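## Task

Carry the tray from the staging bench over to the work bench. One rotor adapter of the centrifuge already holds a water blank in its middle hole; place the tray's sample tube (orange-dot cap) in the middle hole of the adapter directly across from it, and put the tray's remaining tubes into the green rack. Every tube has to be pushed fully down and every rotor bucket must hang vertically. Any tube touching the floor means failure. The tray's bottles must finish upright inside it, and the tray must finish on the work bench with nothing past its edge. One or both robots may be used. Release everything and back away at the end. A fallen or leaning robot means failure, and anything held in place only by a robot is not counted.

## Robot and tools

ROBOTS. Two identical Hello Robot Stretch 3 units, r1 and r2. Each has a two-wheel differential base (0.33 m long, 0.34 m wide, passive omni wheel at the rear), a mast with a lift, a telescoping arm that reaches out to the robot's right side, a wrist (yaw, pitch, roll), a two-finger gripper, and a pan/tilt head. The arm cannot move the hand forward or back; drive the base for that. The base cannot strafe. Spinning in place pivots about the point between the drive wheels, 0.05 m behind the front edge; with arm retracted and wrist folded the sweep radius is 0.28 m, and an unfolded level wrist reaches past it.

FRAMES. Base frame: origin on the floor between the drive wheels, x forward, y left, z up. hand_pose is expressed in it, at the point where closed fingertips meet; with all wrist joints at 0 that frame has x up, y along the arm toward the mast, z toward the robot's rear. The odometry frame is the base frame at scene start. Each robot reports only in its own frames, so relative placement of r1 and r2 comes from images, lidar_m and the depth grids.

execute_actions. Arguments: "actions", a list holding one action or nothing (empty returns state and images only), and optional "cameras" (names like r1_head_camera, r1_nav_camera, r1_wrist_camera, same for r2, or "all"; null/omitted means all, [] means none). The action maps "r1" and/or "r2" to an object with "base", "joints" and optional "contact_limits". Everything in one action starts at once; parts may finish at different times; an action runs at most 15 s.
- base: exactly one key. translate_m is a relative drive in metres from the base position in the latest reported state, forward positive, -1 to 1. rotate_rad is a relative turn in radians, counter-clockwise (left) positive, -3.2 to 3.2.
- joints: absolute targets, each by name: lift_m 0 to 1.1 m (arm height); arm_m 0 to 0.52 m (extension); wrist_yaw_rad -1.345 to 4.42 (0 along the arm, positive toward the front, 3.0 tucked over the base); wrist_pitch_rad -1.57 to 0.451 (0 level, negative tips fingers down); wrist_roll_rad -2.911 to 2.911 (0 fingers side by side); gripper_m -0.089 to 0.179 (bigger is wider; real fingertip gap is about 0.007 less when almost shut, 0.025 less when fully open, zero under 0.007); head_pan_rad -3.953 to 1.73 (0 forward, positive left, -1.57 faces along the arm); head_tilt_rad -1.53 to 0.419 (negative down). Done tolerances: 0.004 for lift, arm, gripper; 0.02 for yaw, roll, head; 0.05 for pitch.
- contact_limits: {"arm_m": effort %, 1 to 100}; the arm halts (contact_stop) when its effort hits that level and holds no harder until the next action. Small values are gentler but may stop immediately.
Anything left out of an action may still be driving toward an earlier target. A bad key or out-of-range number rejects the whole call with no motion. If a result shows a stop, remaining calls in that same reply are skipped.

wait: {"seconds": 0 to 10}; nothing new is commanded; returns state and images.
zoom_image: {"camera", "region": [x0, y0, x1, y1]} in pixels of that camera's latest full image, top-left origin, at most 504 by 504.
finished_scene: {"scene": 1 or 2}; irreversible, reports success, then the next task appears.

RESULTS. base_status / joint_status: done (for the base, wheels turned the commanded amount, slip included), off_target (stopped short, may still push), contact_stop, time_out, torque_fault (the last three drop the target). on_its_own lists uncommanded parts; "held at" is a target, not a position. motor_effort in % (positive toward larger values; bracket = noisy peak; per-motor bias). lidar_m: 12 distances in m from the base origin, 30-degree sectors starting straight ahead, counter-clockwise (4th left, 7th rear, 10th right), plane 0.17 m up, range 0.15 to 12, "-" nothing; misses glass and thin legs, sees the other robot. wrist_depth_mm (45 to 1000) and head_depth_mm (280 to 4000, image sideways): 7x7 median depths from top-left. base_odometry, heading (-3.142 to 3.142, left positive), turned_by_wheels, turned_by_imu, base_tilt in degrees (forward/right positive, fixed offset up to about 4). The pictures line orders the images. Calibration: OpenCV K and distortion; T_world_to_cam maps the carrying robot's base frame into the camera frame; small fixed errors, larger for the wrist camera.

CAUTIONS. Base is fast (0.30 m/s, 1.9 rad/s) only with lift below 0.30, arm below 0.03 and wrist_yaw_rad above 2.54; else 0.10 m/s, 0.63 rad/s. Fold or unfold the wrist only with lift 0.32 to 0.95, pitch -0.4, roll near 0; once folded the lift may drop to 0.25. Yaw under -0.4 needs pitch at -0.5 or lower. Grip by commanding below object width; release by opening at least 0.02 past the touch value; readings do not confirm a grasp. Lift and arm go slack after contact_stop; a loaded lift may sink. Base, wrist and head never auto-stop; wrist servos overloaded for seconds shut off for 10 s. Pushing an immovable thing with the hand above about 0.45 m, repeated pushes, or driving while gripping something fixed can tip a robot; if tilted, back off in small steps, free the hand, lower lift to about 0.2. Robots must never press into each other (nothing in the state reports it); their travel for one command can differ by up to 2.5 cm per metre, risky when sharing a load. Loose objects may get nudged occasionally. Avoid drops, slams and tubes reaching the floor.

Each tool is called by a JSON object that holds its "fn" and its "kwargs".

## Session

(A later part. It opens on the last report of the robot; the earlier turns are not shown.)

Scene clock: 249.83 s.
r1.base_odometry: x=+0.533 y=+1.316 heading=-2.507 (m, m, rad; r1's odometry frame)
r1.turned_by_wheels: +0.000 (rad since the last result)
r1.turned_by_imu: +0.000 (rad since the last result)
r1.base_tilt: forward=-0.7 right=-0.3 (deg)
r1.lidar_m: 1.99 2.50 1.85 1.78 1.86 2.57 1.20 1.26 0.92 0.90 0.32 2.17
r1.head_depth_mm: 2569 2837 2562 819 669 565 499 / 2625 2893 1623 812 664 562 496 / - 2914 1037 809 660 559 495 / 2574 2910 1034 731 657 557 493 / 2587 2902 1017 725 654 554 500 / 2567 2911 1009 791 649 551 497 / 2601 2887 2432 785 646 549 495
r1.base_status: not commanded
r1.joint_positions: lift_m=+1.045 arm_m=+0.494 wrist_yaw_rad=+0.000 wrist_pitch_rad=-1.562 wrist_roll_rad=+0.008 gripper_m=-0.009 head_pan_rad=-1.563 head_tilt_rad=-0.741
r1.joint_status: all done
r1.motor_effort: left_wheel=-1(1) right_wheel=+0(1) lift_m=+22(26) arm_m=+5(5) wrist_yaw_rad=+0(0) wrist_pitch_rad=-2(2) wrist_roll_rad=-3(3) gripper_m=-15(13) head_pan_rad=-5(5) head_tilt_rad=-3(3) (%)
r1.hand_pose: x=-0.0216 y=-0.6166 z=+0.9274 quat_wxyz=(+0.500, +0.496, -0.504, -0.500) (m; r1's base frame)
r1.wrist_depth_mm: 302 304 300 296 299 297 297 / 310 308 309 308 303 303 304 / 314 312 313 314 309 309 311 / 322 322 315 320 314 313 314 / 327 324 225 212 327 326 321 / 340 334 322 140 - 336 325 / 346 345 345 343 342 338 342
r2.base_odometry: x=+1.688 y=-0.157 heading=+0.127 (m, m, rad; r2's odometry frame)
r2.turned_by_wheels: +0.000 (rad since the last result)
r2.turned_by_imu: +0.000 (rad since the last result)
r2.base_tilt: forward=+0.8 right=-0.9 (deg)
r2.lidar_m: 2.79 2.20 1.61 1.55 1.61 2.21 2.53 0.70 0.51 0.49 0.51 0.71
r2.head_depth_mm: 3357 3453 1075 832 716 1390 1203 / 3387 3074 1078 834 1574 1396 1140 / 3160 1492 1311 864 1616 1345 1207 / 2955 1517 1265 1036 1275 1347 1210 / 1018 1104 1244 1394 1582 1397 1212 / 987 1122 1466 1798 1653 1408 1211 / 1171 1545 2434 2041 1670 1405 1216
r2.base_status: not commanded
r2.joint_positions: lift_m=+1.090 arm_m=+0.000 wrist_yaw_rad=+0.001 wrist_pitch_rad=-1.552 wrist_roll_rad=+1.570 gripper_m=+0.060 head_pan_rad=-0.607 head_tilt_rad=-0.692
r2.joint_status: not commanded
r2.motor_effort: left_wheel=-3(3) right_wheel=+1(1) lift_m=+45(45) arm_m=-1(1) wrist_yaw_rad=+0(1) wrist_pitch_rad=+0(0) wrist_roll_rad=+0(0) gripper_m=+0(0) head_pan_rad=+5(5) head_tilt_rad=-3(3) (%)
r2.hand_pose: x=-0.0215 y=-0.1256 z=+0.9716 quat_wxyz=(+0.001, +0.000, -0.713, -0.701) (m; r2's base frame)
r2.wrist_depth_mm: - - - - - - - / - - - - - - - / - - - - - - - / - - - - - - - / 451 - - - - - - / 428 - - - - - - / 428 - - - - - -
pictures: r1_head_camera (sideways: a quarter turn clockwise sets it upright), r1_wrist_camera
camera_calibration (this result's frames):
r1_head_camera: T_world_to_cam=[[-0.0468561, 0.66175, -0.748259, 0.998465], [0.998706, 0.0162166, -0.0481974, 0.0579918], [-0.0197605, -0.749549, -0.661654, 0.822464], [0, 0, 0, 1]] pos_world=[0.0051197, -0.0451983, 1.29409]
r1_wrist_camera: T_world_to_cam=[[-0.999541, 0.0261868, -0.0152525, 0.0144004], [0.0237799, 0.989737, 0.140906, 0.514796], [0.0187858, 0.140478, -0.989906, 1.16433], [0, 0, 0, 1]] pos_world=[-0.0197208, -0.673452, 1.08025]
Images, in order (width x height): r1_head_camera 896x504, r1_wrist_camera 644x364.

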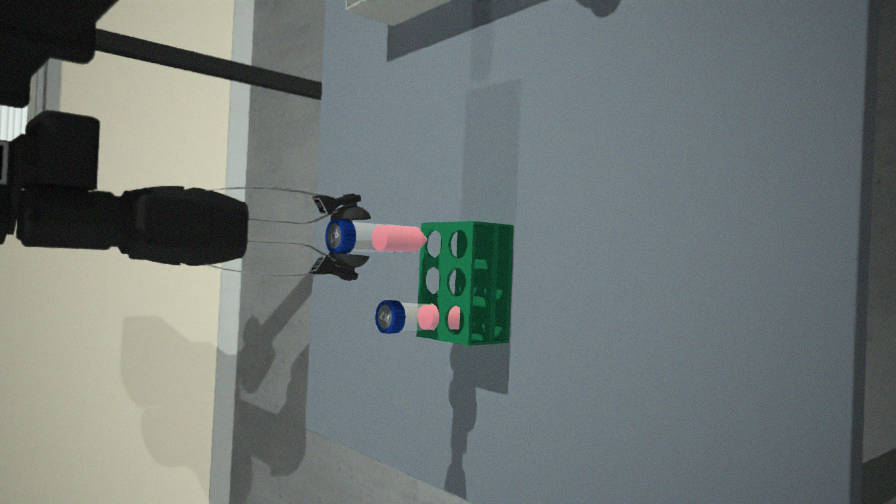

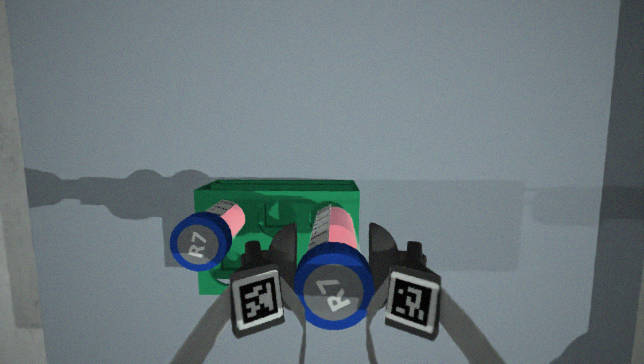

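{"fn": "execute_actions", "kwargs": {"actions": [{"r1":{"base":{"translate_m":0.003},"joints":{"lift_m":1.025}}}], "cameras": ["r1_wrist_camera","r1_head_camera"]}}

Scene clock: 252.47 s.
r1.base_odometry: x=+0.530 y=+1.314 heading=-2.507 (m, m, rad; r1's odometry frame)
r1.turned_by_wheels: +0.000 (rad since the last result)
r1.turned_by_imu: +0.000 (rad since the last result)
r1.base_tilt: forward=-0.7 right=-0.2 (deg)
r1.lidar_m: 1.99 2.50 1.85 1.79 1.86 2.57 1.21 1.26 0.93 0.89 0.32 2.17
r1.head_depth_mm: - 2895 2580 820 668 565 501 / 2626 2890 1625 815 664 563 496 / - 2904 1037 808 661 560 495 / 2583 2913 1031 724 657 558 492 / 2562 2905 1017 724 652 554 500 / 2583 2891 1012 791 650 551 497 / 2592 2922 2451 786 646 548 496
r1.base_status: done
r1.joint_positions: lift_m=+1.025 arm_m=+0.494 wrist_yaw_rad=+0.000 wrist_pitch_rad=-1.562 wrist_roll_rad=+0.008 gripper_m=-0.009 head_pan_rad=-1.563 head_tilt_rad=-0.741
r1.joint_status: all done
r1.motor_effort: left_wheel=-1(2) right_wheel=+1(4) lift_m=+23(19) arm_m=+6(5) wrist_yaw_rad=+0(0) wrist_pitch_rad=-2(2) wrist_roll_rad=-3(3) gripper_m=-14(15) head_pan_rad=-4(5) head_tilt_rad=-4(4) (%)
r1.hand_pose: x=-0.0216 y=-0.6166 z=+0.9074 quat_wxyz=(+0.500, +0.496, -0.504, -0.500) (m; r1's base frame)
r1.wrist_depth_mm: 283 281 283 281 279 279 280 / 291 288 286 286 284 285 281 / 298 294 291 292 291 292 288 / 302 299 301 295 299 297 294 / 308 301 238 211 302 303 302 / 319 317 252 140 - 313 308 / 327 324 321 325 319 317 317
r2.base_odometry: x=+1.688 y=-0.157 heading=+0.127 (m, m, rad; r2's odometry frame)
r2.turned_by_wheels: +0.000 (rad since the last result)
r2.turned_by_imu: +0.000 (rad since the last result)
r2.base_tilt: forward=+0.7 right=-0.8 (deg)
r2.lidar_m: 2.79 2.20 1.61 1.56 1.62 2.22 2.53 0.70 0.51 0.49 0.51 0.70
r2.head_depth_mm: 3373 3454 1074 832 716 1393 1204 / 3425 3126 1078 833 1567 1398 1138 / 3138 1496 1309 865 1609 1336 1208 / 2984 1521 1269 1034 1279 1343 1214 / 1013 1110 1250 1398 1576 1402 1207 / 988 1128 1465 1799 1652 1406 1207 / 1176 1533 2429 2049 1662 1408 1212
r2.base_status: not commanded
r2.joint_positions: lift_m=+1.090 arm_m=+0.000 wrist_yaw_rad=+0.001 wrist_pitch_rad=-1.552 wrist_roll_rad=+1.570 gripper_m=+0.060 head_pan_rad=-0.607 head_tilt_rad=-0.692
r2.joint_status: not commanded
r2.motor_effort: left_wheel=-3(2) right_wheel=+1(1) lift_m=+45(45) arm_m=-1(1) wrist_yaw_rad=+0(1) wrist_pitch_rad=+0(0) wrist_roll_rad=+0(1) gripper_m=+0(1) head_pan_rad=+5(5) head_tilt_rad=-3(2) (%)
r2.hand_pose: x=-0.0215 y=-0.1256 z=+0.9716 quat_wxyz=(+0.001, +0.000, -0.713, -0.701) (m; r2's base frame)
r2.wrist_depth_mm: - - - - - - - / - - - - - - - / - - - - - - - / - - - - - - - / 448 - - - - - - / 427 - - - - - - / 430 - - - - - -
pictures: r1_head_camera (sideways: a quarter turn clockwise sets it upright), r1_wrist_camera
camera_calibration (this result's frames):
r1_head_camera: T_world_to_cam=[[-0.0468536, 0.661751, -0.748259, 0.998465], [0.998706, 0.0162128, -0.0481974, 0.0579918], [-0.0197633, -0.749549, -0.661654, 0.822464], [0, 0, 0, 1]] pos_world=[0.00511953, -0.0451983, 1.29409]
r1_wrist_camera: T_world_to_cam=[[-0.999542, 0.0261532, -0.0152522, 0.0140743], [0.0237466, 0.989738, 0.140906, 0.517615], [0.0187809, 0.140479, -0.989906, 1.14452], [0, 0, 0, 1]] pos_world=[-0.0197189, -0.673452, 1.06025]
Images, in order (width x height): r1_head_camera 896x504, r1_wrist_camera 644x364.

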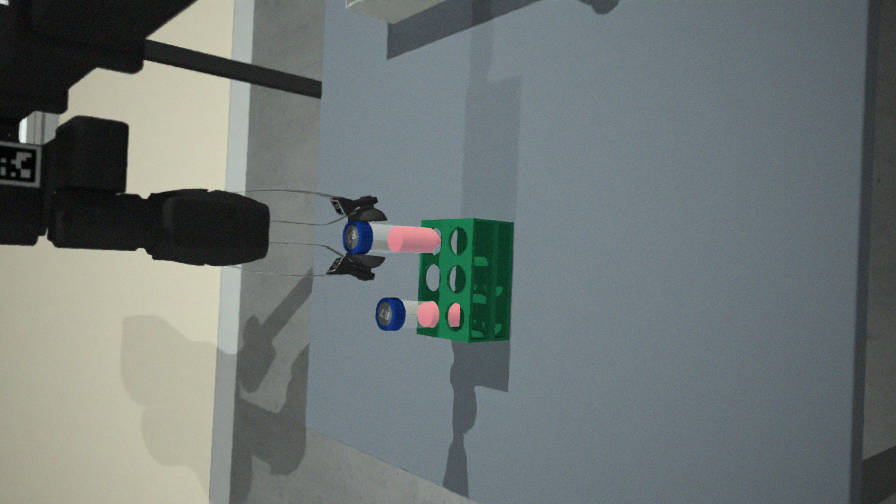

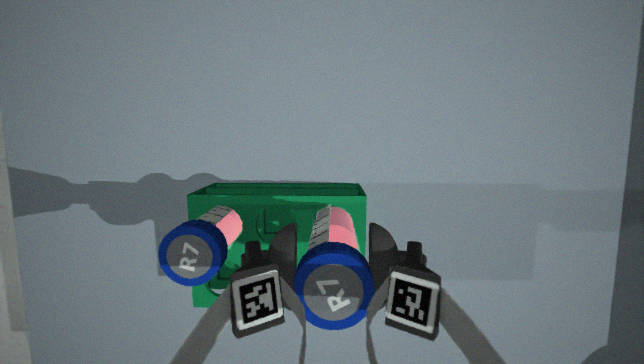

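{"fn": "execute_actions", "kwargs": {"actions": [{"r1":{"joints":{"lift_m":0.985}}}], "cameras": ["r1_head_camera"]}}

{"fn": "execute_actions", "kwargs": {"actions": [{"r1":{"joints":{"gripper_m":0.045}}}], "cameras": []}}

{"fn": "execute_actions", "kwargs": {"actions": [{"r1":{"joints":{"lift_m":1.1}}}], "cameras": ["r1_head_camera"]}}

{"fn": "execute_actions", "kwargs": {"actions": [{"r1":{"base":{"translate_m":-0.497},"joints":{"arm_m":0.497,"wrist_roll_rad":1.57,"gripper_m":0.06}}}], "cameras": ["r1_wrist_camera"]}}

Scene clock: 256.00 s.
r1.base_odometry: x=+0.530 y=+1.314 heading=-2.507 (m, m, rad; r1's odometry frame)
r1.turned_by_wheels: +0.000 (rad since the last result)
r1.turned_by_imu: +0.000 (rad since the last result)
r1.base_tilt: forward=-0.7 right=-0.3 (deg)
r1.lidar_m: 1.99 2.51 1.84 1.79 1.86 2.56 1.21 1.25 0.93 0.89 0.32 2.17
r1.head_depth_mm: 2457 - 1799 817 669 564 500 / 2437 2947 1622 812 665 561 497 / - 2956 1036 810 661 560 494 / 2537 2881 990 725 657 555 492 / 2587 2906 1020 723 653 555 499 / 2609 2914 1009 792 650 552 498 / 2568 2920 2429 785 646 548 497
r1.base_status: not commanded
r1.joint_positions: lift_m=+0.985 arm_m=+0.494 wrist_yaw_rad=+0.000 wrist_pitch_rad=-1.562 wrist_roll_rad=+0.008 gripper_m=-0.009 head_pan_rad=-1.563 head_tilt_rad=-0.741
r1.joint_status: all done
r1.motor_effort: left_wheel=-1(1) right_wheel=+0(1) lift_m=+22(23) arm_m=+6(5) wrist_yaw_rad=+0(0) wrist_pitch_rad=-2(2) wrist_roll_rad=-3(3) gripper_m=-13(14) head_pan_rad=-5(5) head_tilt_rad=-4(3) (%)
r1.hand_pose: x=-0.0216 y=-0.6166 z=+0.8674 quat_wxyz=(+0.500, +0.496, -0.504, -0.500) (m; r1's base frame)
r1.wrist_depth_mm: 244 242 244 243 244 241 239 / 249 250 248 249 246 246 244 / 256 253 254 252 255 251 252 / 262 262 258 255 255 255 258 / 269 264 202 201 265 265 261 / 273 145 209 140 - 268 268 / 282 278 279 214 278 274 275
r2.base_odometry: x=+1.688 y=-0.157 heading=+0.127 (m, m, rad; r2's odometry frame)
r2.turned_by_wheels: +0.000 (rad since the last result)
r2.turned_by_imu: +0.000 (rad since the last result)
r2.base_tilt: forward=+0.5 right=-0.9 (deg)
r2.lidar_m: 2.79 2.20 1.61 1.56 1.62 2.22 2.52 0.70 0.51 0.49 0.51 0.70
r2.head_depth_mm: 3346 3463 1074 833 717 1391 1208 / 3383 3130 1079 835 1569 1403 1136 / 3183 1492 1312 865 1605 1338 1211 / 2961 1515 1271 1035 1275 1345 1211 / 1016 1111 1248 1400 1572 1400 1212 / 986 1125 1462 1786 1670 1410 1212 / 1170 1536 2457 2047 1673 1408 1217
r2.base_status: not commanded
r2.joint_positions: lift_m=+1.090 arm_m=+0.000 wrist_yaw_rad=+0.001 wrist_pitch_rad=-1.552 wrist_roll_rad=+1.570 gripper_m=+0.060 head_pan_rad=-0.607 head_tilt_rad=-0.692
r2.joint_status: not commanded
r2.motor_effort: left_wheel=-3(2) right_wheel=+2(1) lift_m=+45(46) arm_m=-2(1) wrist_yaw_rad=-1(1) wrist_pitch_rad=+0(0) wrist_roll_rad=-1(0) gripper_m=+0(1) head_pan_rad=+5(5) head_tilt_rad=-3(3) (%)
r2.hand_pose: x=-0.0215 y=-0.1256 z=+0.9716 quat_wxyz=(+0.001, +0.000, -0.713, -0.701) (m; r2's base frame)
r2.wrist_depth_mm: - - - - - - - / - - - - - - - / - - - - - - - / - - - - - - - / 445 - - - - - - / 429 - - - - - - / 433 - - - - - -
pictures: r1_head_camera (sideways: a quarter turn clockwise sets it upright)
camera_calibration (this result's frames):
r1_head_camera: T_world_to_cam=[[-0.0468536, 0.661751, -0.748259, 0.998465], [0.998706, 0.0162128, -0.0481974, 0.0579918], [-0.0197633, -0.749549, -0.661654, 0.822464], [0, 0, 0, 1]] pos_world=[0.00511953, -0.0451983, 1.29409]
Images, in order (width x height): r1_head_camera 896x504.

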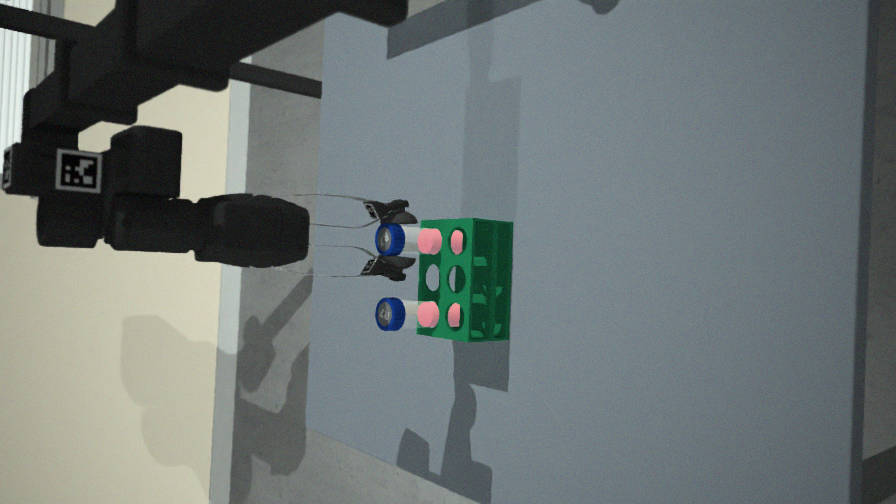

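Scene clock: 257.03 s.
r1.base_odometry: x=+0.530 y=+1.314 heading=-2.507 (m, m, rad; r1's odometry frame)
r1.turned_by_wheels: +0.000 (rad since the last result)
r1.turned_by_imu: +0.000 (rad since the last result)
r1.base_tilt: forward=-0.7 right=-0.3 (deg)
r1.lidar_m: 1.99 2.51 1.85 1.78 1.86 2.57 1.21 1.26 0.92 0.89 0.32 2.17
r1.head_depth_mm: 2497 - 1803 819 669 565 500 / 2455 2947 1620 814 665 562 497 / - 2959 1032 805 660 559 495 / 2532 2897 993 725 657 556 492 / 2594 2897 1017 722 654 554 500 / 2598 2894 1014 792 648 551 498 / 2586 2920 2450 786 646 548 495
r1.base_status: not commanded
r1.joint_positions: lift_m=+0.985 arm_m=+0.494 wrist_yaw_rad=+0.000 wrist_pitch_rad=-1.562 wrist_roll_rad=+0.008 gripper_m=+0.045 head_pan_rad=-1.563 head_tilt_rad=-0.741
r1.joint_status: all done
r1.motor_effort: left_wheel=+0(0) right_wheel=+2(0) lift_m=+22(22) arm_m=+5(5) wrist_yaw_rad=+0(0) wrist_pitch_rad=-2(2) wrist_roll_rad=-3(3) gripper_m=+1(76) head_pan_rad=-4(4) head_tilt_rad=-3(4) (%)
r1.hand_pose: x=-0.0216 y=-0.6166 z=+0.8674 quat_wxyz=(+0.500, +0.496, -0.504, -0.500) (m; r1's base frame)
r1.wrist_depth_mm: 245 244 243 243 242 239 240 / 250 252 248 247 247 244 246 / 256 254 255 254 252 253 247 / 263 262 258 257 260 258 257 / 266 266 202 201 267 263 262 / 274 145 207 145 - 268 269 / 279 278 280 212 279 276 272
r2.base_odometry: x=+1.688 y=-0.157 heading=+0.127 (m, m, rad; r2's odometry frame)
r2.turned_by_wheels: +0.000 (rad since the last result)
r2.turned_by_imu: +0.000 (rad since the last result)
r2.base_tilt: forward=+0.6 right=-0.8 (deg)
r2.lidar_m: 2.79 2.20 1.61 1.56 1.61 2.22 2.52 0.70 0.51 0.49 0.51 0.71
r2.head_depth_mm: 3372 3450 1075 833 717 1391 1204 / 3400 3120 1080 834 1568 1390 1141 / 3162 1490 1312 864 1621 1339 1207 / 2976 1516 1269 1035 1271 1340 1212 / 1014 1111 1247 1398 1576 1407 1210 / 988 1124 1463 1800 1667 1403 1214 / 1172 1544 2444 2037 1671 1407 1215
r2.base_status: not commanded
r2.joint_positions: lift_m=+1.090 arm_m=+0.000 wrist_yaw_rad=+0.001 wrist_pitch_rad=-1.552 wrist_roll_rad=+1.570 gripper_m=+0.060 head_pan_rad=-0.607 head_tilt_rad=-0.692
r2.joint_status: not commanded
r2.motor_effort: left_wheel=-3(3) right_wheel=+1(1) lift_m=+45(46) arm_m=-1(1) wrist_yaw_rad=+0(0) wrist_pitch_rad=+0(0) wrist_roll_rad=+0(1) gripper_m=+0(1) head_pan_rad=+5(5) head_tilt_rad=-3(3) (%)
r2.hand_pose: x=-0.0215 y=-0.1256 z=+0.9716 quat_wxyz=(+0.001, +0.000, -0.713, -0.701) (m; r2's base frame)
r2.wrist_depth_mm: - - - - - - - / - - - - - - - / - - - - - - - / - - - - - - - / 441 - - - - - - / 425 - - - - - - / 434 - - - - - -
pictures: none
No camera images: the call's "cameras" was empty. Leave "cameras" out to get every camera's image.

Scene clock: 258.90 s.
r1.base_odometry: x=+0.530 y=+1.314 heading=-2.507 (m, m, rad; r1's odometry frame)
r1.turned_by_wheels: +0.000 (rad since the last result)
r1.turned_by_imu: +0.000 (rad since the last result)
r1.base_tilt: forward=-0.7 right=-0.3 (deg)
r1.lidar_m: 2.00 2.50 1.85 1.78 1.85 2.56 1.21 1.26 0.92 0.89 0.32 2.17
r1.head_depth_mm: 2497 2863 2576 820 668 565 499 / 2551 2863 1610 812 665 562 496 / 2578 2975 1036 808 661 560 494 / 2551 2941 995 726 656 556 492 / 2618 2928 1020 723 653 554 499 / 2617 2895 1013 790 649 551 497 / 2569 2906 2441 786 646 549 495
r1.base_status: not commanded
r1.joint_positions: lift_m=+1.100 arm_m=+0.494 wrist_yaw_rad=+0.000 wrist_pitch_rad=-1.562 wrist_roll_rad=+0.008 gripper_m=+0.045 head_pan_rad=-1.563 head_tilt_rad=-0.741
r1.joint_status: all done
r1.motor_effort: left_wheel=-1(1) right_wheel=+1(1) lift_m=+27(32) arm_m=+5(5) wrist_yaw_rad=+0(1) wrist_pitch_rad=-2(2) wrist_roll_rad=-3(3) gripper_m=+0(1) head_pan_rad=-4(5) head_tilt_rad=-3(3) (%)
r1.hand_pose: x=-0.0216 y=-0.6166 z=+0.9822 quat_wxyz=(+0.500, +0.496, -0.504, -0.500) (m; r1's base frame)
r1.wrist_depth_mm: - 350 350 348 355 344 346 / - 364 359 357 354 357 354 / - 369 364 363 364 364 363 / - 385 373 371 374 370 369 / - 385 324 320 377 384 370 / - 393 395 394 - 391 384 / - 401 404 403 403 397 387
r2.base_odometry: x=+1.688 y=-0.157 heading=+0.127 (m, m, rad; r2's odometry frame)
r2.turned_by_wheels: +0.000 (rad since the last result)
r2.turned_by_imu: +0.000 (rad since the last result)
r2.base_tilt: forward=+0.6 right=-0.9 (deg)
r2.lidar_m: 2.79 2.20 1.62 1.55 1.62 2.22 2.53 0.70 0.51 0.49 0.51 0.70
r2.head_depth_mm: 3328 3425 1076 834 716 1394 1202 / 3357 3126 1081 833 1567 1398 1144 / 3161 1490 1309 865 1618 1336 1207 / 2942 1512 1271 1034 1273 1345 1211 / 1015 1106 1253 1392 1579 1404 1213 / 987 1122 1464 1795 1670 1409 1213 / 1171 1540 2443 2039 1664 1406 1221
r2.base_status: not commanded
r2.joint_positions: lift_m=+1.090 arm_m=+0.000 wrist_yaw_rad=+0.001 wrist_pitch_rad=-1.552 wrist_roll_rad=+1.570 gripper_m=+0.060 head_pan_rad=-0.607 head_tilt_rad=-0.692
r2.joint_status: not commanded
r2.motor_effort: left_wheel=-3(3) right_wheel=+1(1) lift_m=+45(45) arm_m=-1(1) wrist_yaw_rad=+0(0) wrist_pitch_rad=+0(0) wrist_roll_rad=-1(1) gripper_m=+1(0) head_pan_rad=+5(5) head_tilt_rad=-3(3) (%)
r2.hand_pose: x=-0.0215 y=-0.1256 z=+0.9716 quat_wxyz=(+0.001, +0.000, -0.713, -0.701) (m; r2's base frame)
r2.wrist_depth_mm: - - - - - - - / - - - - - - - / - - - - - - - / - - - - - - - / 446 - - - - - - / 427 - - - - - - / 429 - - - - - -
pictures: r1_head_camera (sideways: a quarter turn clockwise sets it upright)
camera_calibration (this result's frames):
r1_head_camera: T_world_to_cam=[[-0.0468532, 0.661751, -0.748259, 0.998465], [0.998706, 0.0162122, -0.0481974, 0.0579918], [-0.0197638, -0.749549, -0.661654, 0.822464], [0, 0, 0, 1]] pos_world=[0.0051195, -0.0451983, 1.29409]
Images, in order (width x height): r1_head_camera 896x504.

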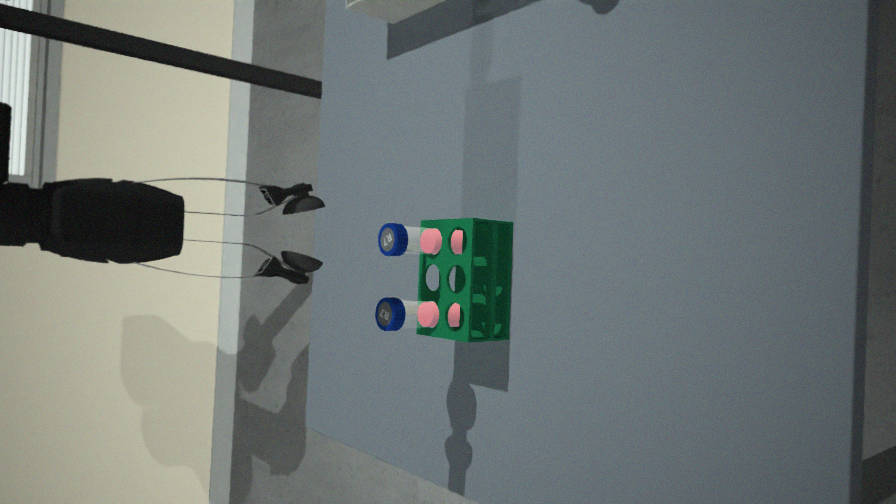

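Scene clock: 264.93 s.
r1.base_odometry: x=+0.930 y=+1.609 heading=-2.507 (m, m, rad; r1's odometry frame)
r1.turned_by_wheels: +0.000 (rad since the last result)
r1.turned_by_imu: +0.000 (rad since the last result)
r1.base_tilt: forward=-0.8 right=-0.2 (deg)
r1.lidar_m: 2.49 2.52 1.85 1.79 1.86 2.56 0.90 0.72 0.92 0.89 0.93 0.74
r1.head_depth_mm: 2587 2875 2579 821 668 564 491 / 2541 2878 2562 810 647 562 497 / 2532 2868 788 729 612 559 495 / 1297 2848 882 727 610 557 492 / 2576 2889 1022 790 607 554 491 / 2595 2916 1009 558 585 550 488 / 2576 2878 1000 785 615 548 485
r1.base_status: done
r1.joint_positions: lift_m=+1.100 arm_m=+0.497 wrist_yaw_rad=+0.000 wrist_pitch_rad=-1.562 wrist_roll_rad=+1.562 gripper_m=+0.060 head_pan_rad=-1.563 head_tilt_rad=-0.741
r1.joint_status: all done
r1.motor_effort: left_wheel=-1(2) right_wheel=+0(3) lift_m=+26(26) arm_m=+5(5) wrist_yaw_rad=-1(0) wrist_pitch_rad=-2(2) wrist_roll_rad=+4(4) gripper_m=+0(62) head_pan_rad=-5(5) head_tilt_rad=-3(3) (%)
r1.hand_pose: x=-0.0215 y=-0.6194 z=+0.9822 quat_wxyz=(+0.003, +0.003, -0.710, -0.704) (m; r1's base frame)
r1.wrist_depth_mm: 352 351 350 345 353 346 346 / 363 358 356 351 352 353 352 / 368 197 306 358 360 364 364 / 377 371 374 318 371 367 370 / 392 385 378 347 371 374 377 / 395 389 - 355 329 369 383 / 408 403 397 369 380 303 397
r2.base_odometry: x=+1.688 y=-0.157 heading=+0.127 (m, m, rad; r2's odometry frame)
r2.turned_by_wheels: +0.000 (rad since the last result)
r2.turned_by_imu: +0.000 (rad since the last result)
r2.base_tilt: forward=+0.7 right=-0.9 (deg)
r2.lidar_m: 2.80 2.20 1.62 1.56 1.62 2.22 2.53 0.70 0.51 0.49 0.51 0.70
r2.head_depth_mm: 3348 3475 1075 833 716 1397 1200 / 3364 3089 1077 834 1569 1392 1141 / 3138 1491 1306 865 1605 1336 1208 / 2950 1518 1269 1037 1276 1345 1209 / 1017 1104 1248 1397 1574 1407 1217 / 987 1126 1469 1804 1658 1404 1215 / 1172 1536 2451 2046 1665 1403 1213
r2.base_status: not commanded
r2.joint_positions: lift_m=+1.090 arm_m=+0.000 wrist_yaw_rad=+0.001 wrist_pitch_rad=-1.552 wrist_roll_rad=+1.570 gripper_m=+0.060 head_pan_rad=-0.607 head_tilt_rad=-0.692
r2.joint_status: not commanded
r2.motor_effort: left_wheel=-2(3) right_wheel=+1(1) lift_m=+46(45) arm_m=-1(1) wrist_yaw_rad=+0(1) wrist_pitch_rad=+0(0) wrist_roll_rad=-1(0) gripper_m=+0(1) head_pan_rad=+5(4) head_tilt_rad=-3(3) (%)
r2.hand_pose: x=-0.0215 y=-0.1256 z=+0.9716 quat_wxyz=(+0.001, +0.000, -0.713, -0.701) (m; r2's base frame)
r2.wrist_depth_mm: - - - - - - - / - - - - - - - / - - - - - - - / - - - - - - - / 448 - - - - - - / 426 - - - - - - / 430 - - - - - -
pictures: r1_wrist_camera
camera_calibration (this result's frames):
r1_wrist_camera: T_world_to_cam=[[0.00921168, 0.999676, -0.0237473, 0.648421], [0.988971, -0.00559729, 0.148001, -0.0928859], [0.14782, -0.0248487, -0.988702, 1.11814], [0, 0, 0, 1]] pos_world=[-0.0793942, -0.620946, 1.13465]
Images, in order (width x height): r1_wrist_camera 644x364.

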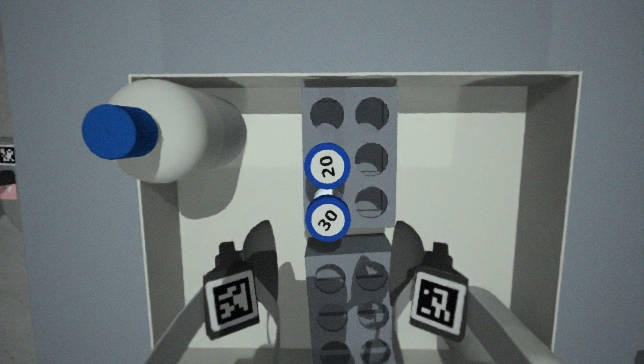

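{"fn": "execute_actions", "kwargs": {"actions": [{"r1":{"joints":{"lift_m":0.988,"arm_m":0.5}}}], "cameras": ["r1_wrist_camera"]}}

{"fn": "execute_actions", "kwargs": {"actions": [{"r1":{"joints":{"gripper_m":-0.01}}}], "cameras": []}}

{"fn": "execute_actions", "kwargs": {"actions": [{"r1":{"joints":{"lift_m":1.1}}}], "cameras": []}}

{"fn": "execute_actions", "kwargs": {"actions": [{"r1":{"base":{"translate_m":0.497},"joints":{"wrist_roll_rad":0,"arm_m":0.452}}}], "cameras": []}}

{"fn": "execute_actions", "kwargs": {"actions": [{"r1":{"joints":{"lift_m":1.035}}}], "cameras": ["r1_wrist_camera","r1_head_camera"]}}

Scene clock: 268.40 s.
r1.base_odometry: x=+0.930 y=+1.609 heading=-2.507 (m, m, rad; r1's odometry frame)
r1.turned_by_wheels: +0.000 (rad since the last result)
r1.turned_by_imu: +0.000 (rad since the last result)
r1.base_tilt: forward=-0.6 right=-0.3 (deg)
r1.lidar_m: 2.48 2.52 1.85 1.79 1.86 2.56 0.90 0.72 0.92 0.89 0.93 0.74
r1.head_depth_mm: 2519 - 2596 819 669 565 490 / - 2900 2538 812 647 562 498 / - 2879 784 729 613 561 494 / 1363 - 961 728 609 556 492 / 2605 2919 1023 787 606 553 490 / 2593 2911 1010 558 586 551 489 / 2578 2936 1003 783 615 549 486
r1.base_status: not commanded
r1.joint_positions: lift_m=+0.988 arm_m=+0.500 wrist_yaw_rad=+0.000 wrist_pitch_rad=-1.562 wrist_roll_rad=+1.562 gripper_m=+0.060 head_pan_rad=-1.563 head_tilt_rad=-0.741
r1.joint_status: all done
r1.motor_effort: left_wheel=+0(1) right_wheel=+1(2) lift_m=+22(20) arm_m=+4(5) wrist_yaw_rad=+0(0) wrist_pitch_rad=-2(2) wrist_roll_rad=+4(4) gripper_m=+1(1) head_pan_rad=-4(5) head_tilt_rad=-4(3) (%)
r1.hand_pose: x=-0.0215 y=-0.6224 z=+0.8704 quat_wxyz=(+0.003, +0.003, -0.710, -0.704) (m; r1's base frame)
r1.wrist_depth_mm: 248 246 244 242 244 242 239 / 123 174 249 214 214 246 244 / 120 150 253 196 196 252 250 / 124 165 262 139 228 256 257 / 216 266 267 150 231 261 260 / 216 272 - 144 222 268 265 / 228 273 279 247 228 275 265
r2.base_odometry: x=+1.688 y=-0.157 heading=+0.127 (m, m, rad; r2's odometry frame)
r2.turned_by_wheels: +0.000 (rad since the last result)
r2.turned_by_imu: +0.000 (rad since the last result)
r2.base_tilt: forward=+0.6 right=-1.0 (deg)
r2.lidar_m: 2.79 2.20 1.61 1.56 1.61 2.21 2.53 0.70 0.51 0.49 0.51 0.71
r2.head_depth_mm: 3335 3469 1075 834 716 1389 1203 / 3389 3107 1077 832 1565 1396 1139 / 3176 1494 1311 865 1609 1338 1206 / 2936 1520 1270 1030 1278 1346 1214 / 1013 1108 1254 1396 1580 1403 1212 / 985 1123 1467 1801 1664 1402 1212 / 1172 1541 2453 2039 1665 1409 1217
r2.base_status: not commanded
r2.joint_positions: lift_m=+1.090 arm_m=+0.000 wrist_yaw_rad=+0.001 wrist_pitch_rad=-1.552 wrist_roll_rad=+1.570 gripper_m=+0.060 head_pan_rad=-0.607 head_tilt_rad=-0.692
r2.joint_status: not commanded
r2.motor_effort: left_wheel=-2(2) right_wheel=+1(1) lift_m=+45(45) arm_m=-1(1) wrist_yaw_rad=+0(1) wrist_pitch_rad=+0(0) wrist_roll_rad=+0(1) gripper_m=+0(0) head_pan_rad=+5(5) head_tilt_rad=-3(3) (%)
r2.hand_pose: x=-0.0215 y=-0.1256 z=+0.9716 quat_wxyz=(+0.001, +0.000, -0.713, -0.701) (m; r2's base frame)
r2.wrist_depth_mm: - - - - - - - / - - - - - - - / - - - - - - - / - - - - - - - / 448 - - - - - - / 426 - - - - - - / 434 - - - - - -
pictures: r1_wrist_camera
camera_calibration (this result's frames):
r1_wrist_camera: T_world_to_cam=[[0.00931268, 0.999675, -0.0237472, 0.648766], [0.988971, -0.00569719, 0.148002, -0.0764236], [0.147818, -0.0248636, -0.988702, 1.00754], [0, 0, 0, 1]] pos_world=[-0.0793945, -0.623939, 1.02288]
Images, in order (width x height): r1_wrist_camera 644x364.

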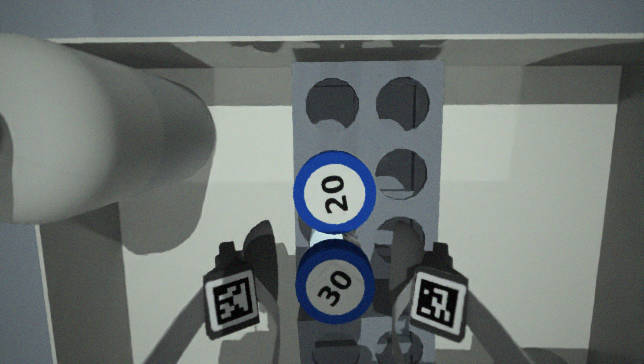

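Scene clock: 269.60 s.
r1.base_odometry: x=+0.930 y=+1.609 heading=-2.507 (m, m, rad; r1's odometry frame)
r1.turned_by_wheels: +0.000 (rad since the last result)
r1.turned_by_imu: +0.000 (rad since the last result)
r1.base_tilt: forward=-0.7 right=-0.3 (deg)
r1.lidar_m: 2.49 2.51 1.85 1.79 1.86 2.57 0.90 0.72 0.92 0.89 0.93 0.74
r1.head_depth_mm: 2527 - 2562 819 668 566 491 / - 2918 2556 812 649 562 497 / - 2906 786 729 614 559 494 / 1355 - 956 728 610 557 492 / 2563 2931 1021 788 608 553 490 / 2605 2914 1011 558 587 550 488 / 2583 2859 998 787 615 548 486
r1.base_status: not commanded
r1.joint_positions: lift_m=+0.988 arm_m=+0.500 wrist_yaw_rad=+0.000 wrist_pitch_rad=-1.562 wrist_roll_rad=+1.562 gripper_m=-0.009 head_pan_rad=-1.563 head_tilt_rad=-0.741
r1.joint_status: all done
r1.motor_effort: left_wheel=-1(1) right_wheel=+0(0) lift_m=+22(22) arm_m=+6(5) wrist_yaw_rad=+0(0) wrist_pitch_rad=-2(2) wrist_roll_rad=+4(4) gripper_m=-14(90) head_pan_rad=-5(5) head_tilt_rad=-4(3) (%)
r1.hand_pose: x=-0.0215 y=-0.6224 z=+0.8704 quat_wxyz=(+0.003, +0.003, -0.710, -0.704) (m; r1's base frame)
r1.wrist_depth_mm: 247 247 245 243 243 241 242 / 124 174 249 214 214 246 245 / 120 150 254 198 196 253 251 / 125 164 261 138 229 256 253 / 217 264 267 144 259 260 258 / 217 271 272 140 - 270 267 / 227 277 279 248 246 274 265
r2.base_odometry: x=+1.688 y=-0.157 heading=+0.127 (m, m, rad; r2's odometry frame)
r2.turned_by_wheels: +0.000 (rad since the last result)
r2.turned_by_imu: +0.000 (rad since the last result)
r2.base_tilt: forward=+0.7 right=-0.9 (deg)
r2.lidar_m: 2.79 2.20 1.62 1.55 1.62 2.22 2.52 0.70 0.51 0.49 0.51 0.70
r2.head_depth_mm: 3373 3429 1082 833 717 1394 1207 / 3421 3106 1079 834 1559 1397 1144 / 3185 1495 1305 867 1616 1337 1209 / 2962 1519 1268 1035 1278 1348 1211 / 1013 1105 1251 1398 1576 1398 1217 / 987 1128 1460 1797 1665 1396 1213 / 1168 1538 2440 2048 1666 1409 1216
r2.base_status: not commanded
r2.joint_positions: lift_m=+1.090 arm_m=+0.000 wrist_yaw_rad=+0.001 wrist_pitch_rad=-1.552 wrist_roll_rad=+1.570 gripper_m=+0.060 head_pan_rad=-0.607 head_tilt_rad=-0.692
r2.joint_status: not commanded
r2.motor_effort: left_wheel=-2(2) right_wheel=+1(1) lift_m=+45(45) arm_m=-1(1) wrist_yaw_rad=-1(1) wrist_pitch_rad=+0(0) wrist_roll_rad=-1(0) gripper_m=+0(1) head_pan_rad=+5(5) head_tilt_rad=-2(3) (%)
r2.hand_pose: x=-0.0215 y=-0.1256 z=+0.9716 quat_wxyz=(+0.001, +0.000, -0.713, -0.701) (m; r2's base frame)
r2.wrist_depth_mm: - - - - - - - / - - - - - - - / - - - - - - - / - - - - - - - / 444 - - - - - - / 421 - - - - - - / 433 - - - - - -
pictures: none
No camera images: the call's "cameras" was empty. Leave "cameras" out to get every camera's image.

Scene clock: 271.47 s.
r1.base_odometry: x=+0.930 y=+1.609 heading=-2.507 (m, m, rad; r1's odometry frame)
r1.turned_by_wheels: +0.000 (rad since the last result)
r1.turned_by_imu: +0.000 (rad since the last result)
r1.base_tilt: forward=-0.8 right=-0.3 (deg)
r1.lidar_m: 2.48 2.50 1.85 1.79 1.86 2.57 0.90 0.72 0.92 0.89 0.93 0.74
r1.head_depth_mm: 2570 2885 2567 821 669 565 491 / 2524 2890 2560 815 648 561 496 / 2508 2915 787 728 612 559 495 / 1296 2850 885 748 610 557 493 / 2594 2893 1022 790 608 554 491 / 2613 2922 1010 558 585 551 488 / 2590 2908 997 785 614 549 486
r1.base_status: not commanded
r1.joint_positions: lift_m=+1.100 arm_m=+0.500 wrist_yaw_rad=+0.000 wrist_pitch_rad=-1.562 wrist_roll_rad=+1.562 gripper_m=-0.009 head_pan_rad=-1.563 head_tilt_rad=-0.741
r1.joint_status: all done
r1.motor_effort: left_wheel=-2(1) right_wheel=+0(0) lift_m=+27(29) arm_m=+5(5) wrist_yaw_rad=+0(1) wrist_pitch_rad=-2(2) wrist_roll_rad=+4(4) gripper_m=-14(14) head_pan_rad=-5(5) head_tilt_rad=-3(4) (%)
r1.hand_pose: x=-0.0215 y=-0.6224 z=+0.9821 quat_wxyz=(+0.003, +0.003, -0.710, -0.704) (m; r1's base frame)
r1.wrist_depth_mm: 355 351 352 347 345 342 343 / 364 361 360 353 352 350 353 / 370 194 296 358 358 357 354 / 384 371 370 313 368 369 366 / 388 386 380 212 374 376 374 / 396 393 395 139 - 375 385 / 414 400 397 348 372 300 398
r2.base_odometry: x=+1.688 y=-0.157 heading=+0.127 (m, m, rad; r2's odometry frame)
r2.turned_by_wheels: +0.000 (rad since the last result)
r2.turned_by_imu: +0.000 (rad since the last result)
r2.base_tilt: forward=+0.7 right=-0.9 (deg)
r2.lidar_m: 2.79 2.20 1.61 1.56 1.62 2.22 2.53 0.70 0.51 0.49 0.51 0.71
r2.head_depth_mm: 3348 3468 1073 832 716 1393 1203 / 3409 3116 1078 835 1571 1392 1141 / 3142 1495 1315 862 1609 1337 1211 / 2966 1512 1266 1034 1282 1351 1212 / 1013 1108 1249 1397 1568 1406 1211 / 989 1126 1460 1797 1660 1403 1213 / 1170 1538 2436 2049 1664 1408 1218
r2.base_status: not commanded
r2.joint_positions: lift_m=+1.090 arm_m=+0.000 wrist_yaw_rad=+0.001 wrist_pitch_rad=-1.552 wrist_roll_rad=+1.570 gripper_m=+0.060 head_pan_rad=-0.607 head_tilt_rad=-0.692
r2.joint_status: not commanded
r2.motor_effort: left_wheel=-2(3) right_wheel=+1(1) lift_m=+45(45) arm_m=-1(1) wrist_yaw_rad=+0(0) wrist_pitch_rad=+0(0) wrist_roll_rad=+0(0) gripper_m=+0(1) head_pan_rad=+5(5) head_tilt_rad=-3(3) (%)
r2.hand_pose: x=-0.0215 y=-0.1256 z=+0.9716 quat_wxyz=(+0.001, +0.000, -0.713, -0.701) (m; r2's base frame)
r2.wrist_depth_mm: - - - - - - - / - - - - - - - / - - - - - - - / - - - - - - - / 447 - - - - - - / 433 - - - - - - / 431 - - - - - -
pictures: none
No camera images: the call's "cameras" was empty. Leave "cameras" out to get every camera's image.

Scene clock: 277.77 s.
r1.base_odometry: x=+0.530 y=+1.314 heading=-2.507 (m, m, rad; r1's odometry frame)
r1.turned_by_wheels: +0.000 (rad since the last result)
r1.turned_by_imu: +0.001 (rad since the last result)
r1.base_tilt: forward=-0.8 right=-0.3 (deg)
r1.lidar_m: 1.99 2.51 1.85 1.79 1.86 2.57 1.20 1.26 0.92 0.89 0.32 2.17
r1.head_depth_mm: 2496 2832 2604 818 668 566 499 / 2585 2875 1626 813 665 562 497 / 2594 2935 1043 809 662 559 494 / 2563 2961 949 725 657 556 493 / 2589 2911 1014 721 653 554 499 / 2592 2891 1009 791 650 551 497 / 2594 2908 2461 786 646 548 495
r1.base_status: done
r1.joint_positions: lift_m=+1.100 arm_m=+0.452 wrist_yaw_rad=+0.000 wrist_pitch_rad=-1.562 wrist_roll_rad=+0.008 gripper_m=-0.009 head_pan_rad=-1.563 head_tilt_rad=-0.741
r1.joint_status: all done
r1.motor_effort: left_wheel=-1(2) right_wheel=+0(4) lift_m=+26(27) arm_m=-6(5) wrist_yaw_rad=+0(0) wrist_pitch_rad=-2(2) wrist_roll_rad=-3(4) gripper_m=-14(14) head_pan_rad=-4(4) head_tilt_rad=-4(4) (%)
r1.hand_pose: x=-0.0216 y=-0.5755 z=+0.9821 quat_wxyz=(+0.500, +0.496, -0.504, -0.500) (m; r1's base frame)
r1.wrist_depth_mm: - 352 354 350 346 346 347 / - 358 357 356 355 352 351 / - 371 366 363 366 363 355 / - 379 318 318 370 369 366 / - 384 383 211 380 380 379 / - 393 390 139 - 388 384 / - 410 397 404 403 398 398
r2.base_odometry: x=+1.688 y=-0.157 heading=+0.127 (m, m, rad; r2's odometry frame)
r2.turned_by_wheels: +0.000 (rad since the last result)
r2.turned_by_imu: +0.000 (rad since the last result)
r2.base_tilt: forward=+0.7 right=-0.9 (deg)
r2.lidar_m: 2.79 2.20 1.61 1.56 1.61 2.22 2.52 0.70 0.51 0.49 0.51 0.70
r2.head_depth_mm: 3362 3437 1079 832 715 1391 1206 / 3395 3119 1079 833 1569 1396 1142 / 3168 1486 1309 862 1608 1342 1207 / 2940 1515 1265 1035 1279 1349 1212 / 1016 1109 1248 1395 1575 1402 1209 / 989 1122 1463 1798 1668 1399 1220 / 1170 1539 2451 2037 1658 1406 1213
r2.base_status: not commanded
r2.joint_positions: lift_m=+1.090 arm_m=+0.000 wrist_yaw_rad=+0.001 wrist_pitch_rad=-1.552 wrist_roll_rad=+1.570 gripper_m=+0.060 head_pan_rad=-0.607 head_tilt_rad=-0.692
r2.joint_status: not commanded
r2.motor_effort: left_wheel=-3(3) right_wheel=+1(1) lift_m=+46(45) arm_m=-1(1) wrist_yaw_rad=-1(0) wrist_pitch_rad=+0(0) wrist_roll_rad=+0(0) gripper_m=+0(1) head_pan_rad=+5(5) head_tilt_rad=-3(4) (%)
r2.hand_pose: x=-0.0215 y=-0.1256 z=+0.9716 quat_wxyz=(+0.001, +0.000, -0.713, -0.701) (m; r2's base frame)
r2.wrist_depth_mm: - - - - - - - / - - - - - - - / - - - - - - - / - - - - - - - / 448 - - - - - - / 430 - - - - - - / 439 - - - - - -
pictures: none
No camera images: the call's "cameras" was empty. Leave "cameras" out to get every camera's image.

Scene clock: 279.20 s.
r1.base_odometry: x=+0.530 y=+1.314 heading=-2.507 (m, m, rad; r1's odometry frame)
r1.turned_by_wheels: +0.000 (rad since the last result)
r1.turned_by_imu: +0.000 (rad since the last result)
r1.base_tilt: forward=-0.8 right=-0.3 (deg)
r1.lidar_m: 1.99 2.51 1.84 1.78 1.85 2.56 1.20 1.26 0.93 0.89 0.32 2.18
r1.head_depth_mm: - 2816 2582 820 669 566 500 / 2610 2890 1627 814 664 562 497 / - 2904 1036 807 660 559 494 / 2594 2840 1031 719 657 556 492 / 2600 2891 1022 725 652 554 500 / 2592 2907 1011 789 650 552 498 / 2590 2907 2442 787 646 548 496
r1.base_status: not commanded
r1.joint_positions: lift_m=+1.035 arm_m=+0.452 wrist_yaw_rad=+0.000 wrist_pitch_rad=-1.562 wrist_roll_rad=+0.008 gripper_m=-0.009 head_pan_rad=-1.563 head_tilt_rad=-0.741
r1.joint_status: all done
r1.motor_effort: left_wheel=-1(1) right_wheel=+1(0) lift_m=+22(24) arm_m=-6(5) wrist_yaw_rad=+1(0) wrist_pitch_rad=-2(2) wrist_roll_rad=-3(3) gripper_m=-13(14) head_pan_rad=-5(4) head_tilt_rad=-3(3) (%)
r1.hand_pose: x=-0.0216 y=-0.5755 z=+0.9174 quat_wxyz=(+0.500, +0.496, -0.504, -0.500) (m; r1's base frame)
r1.wrist_depth_mm: 293 290 289 289 286 285 286 / 299 299 297 294 296 293 292 / 310 303 303 299 303 301 303 / 312 310 245 188 308 305 305 / 325 318 289 211 316 314 315 / 331 327 325 139 - 319 318 / 335 335 333 332 334 329 330
r2.base_odometry: x=+1.688 y=-0.157 heading=+0.127 (m, m, rad; r2's odometry frame)
r2.turned_by_wheels: +0.000 (rad since the last result)
r2.turned_by_imu: +0.000 (rad since the last result)
r2.base_tilt: forward=+0.8 right=-0.8 (deg)
r2.lidar_m: 2.79 2.20 1.61 1.55 1.62 2.22 2.53 0.70 0.51 0.49 0.51 0.70
r2.head_depth_mm: 3345 3412 1078 831 715 1389 1201 / 3406 3139 1077 835 1562 1395 1142 / 3165 1487 1310 865 1606 1336 1210 / 2974 1517 1266 1038 1275 1346 1208 / 1013 1105 1253 1403 1583 1403 1212 / 987 1122 1458 1785 1657 1405 1212 / 1172 1533 2454 2043 1664 1402 1218
r2.base_status: not commanded
r2.joint_positions: lift_m=+1.090 arm_m=+0.000 wrist_yaw_rad=+0.001 wrist_pitch_rad=-1.552 wrist_roll_rad=+1.570 gripper_m=+0.060 head_pan_rad=-0.607 head_tilt_rad=-0.692
r2.joint_status: not commanded
r2.motor_effort: left_wheel=-3(3) right_wheel=+1(1) lift_m=+45(45) arm_m=-1(1) wrist_yaw_rad=+0(1) wrist_pitch_rad=+0(0) wrist_roll_rad=+0(1) gripper_m=+1(1) head_pan_rad=+4(5) head_tilt_rad=-2(3) (%)
r2.hand_pose: x=-0.0215 y=-0.1256 z=+0.9716 quat_wxyz=(+0.001, +0.000, -0.713, -0.701) (m; r2's base frame)
r2.wrist_depth_mm: - - - - - - - / - - - - - - - / - - - - - - - / - - - - - - - / 446 - - - - - - / 424 - - - - - - / 434 - - - - - -
pictures: r1_head_camera (sideways: a quarter turn clockwise sets it upright), r1_wrist_camera
camera_calibration (this result's frames):
r1_head_camera: T_world_to_cam=[[-0.0468506, 0.661803, -0.748213, 0.998405], [0.998706, 0.016211, -0.0481969, 0.057991], [-0.0197675, -0.749503, -0.661706, 0.822531], [0, 0, 0, 1]] pos_world=[0.00511929, -0.0451977, 1.29409]
r1_wrist_camera: T_world_to_cam=[[-0.999541, 0.0261869, -0.0152525, 0.0131704], [0.0237799, 0.989737, 0.140906, 0.475476], [0.0187858, 0.140478, -0.989906, 1.14865], [0, 0, 0, 1]] pos_world=[-0.0197208, -0.632302, 1.07026]
Images, in order (width x height): r1_head_camera 896x504, r1_wrist_camera 644x364.

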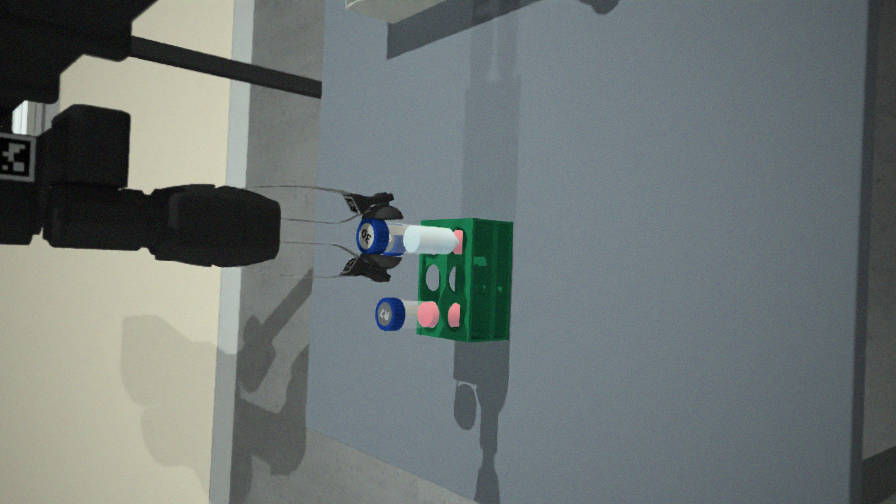

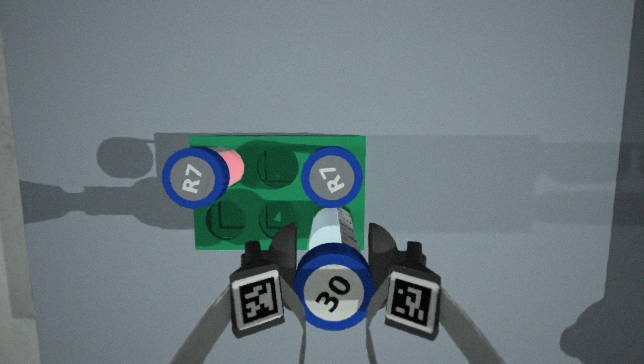

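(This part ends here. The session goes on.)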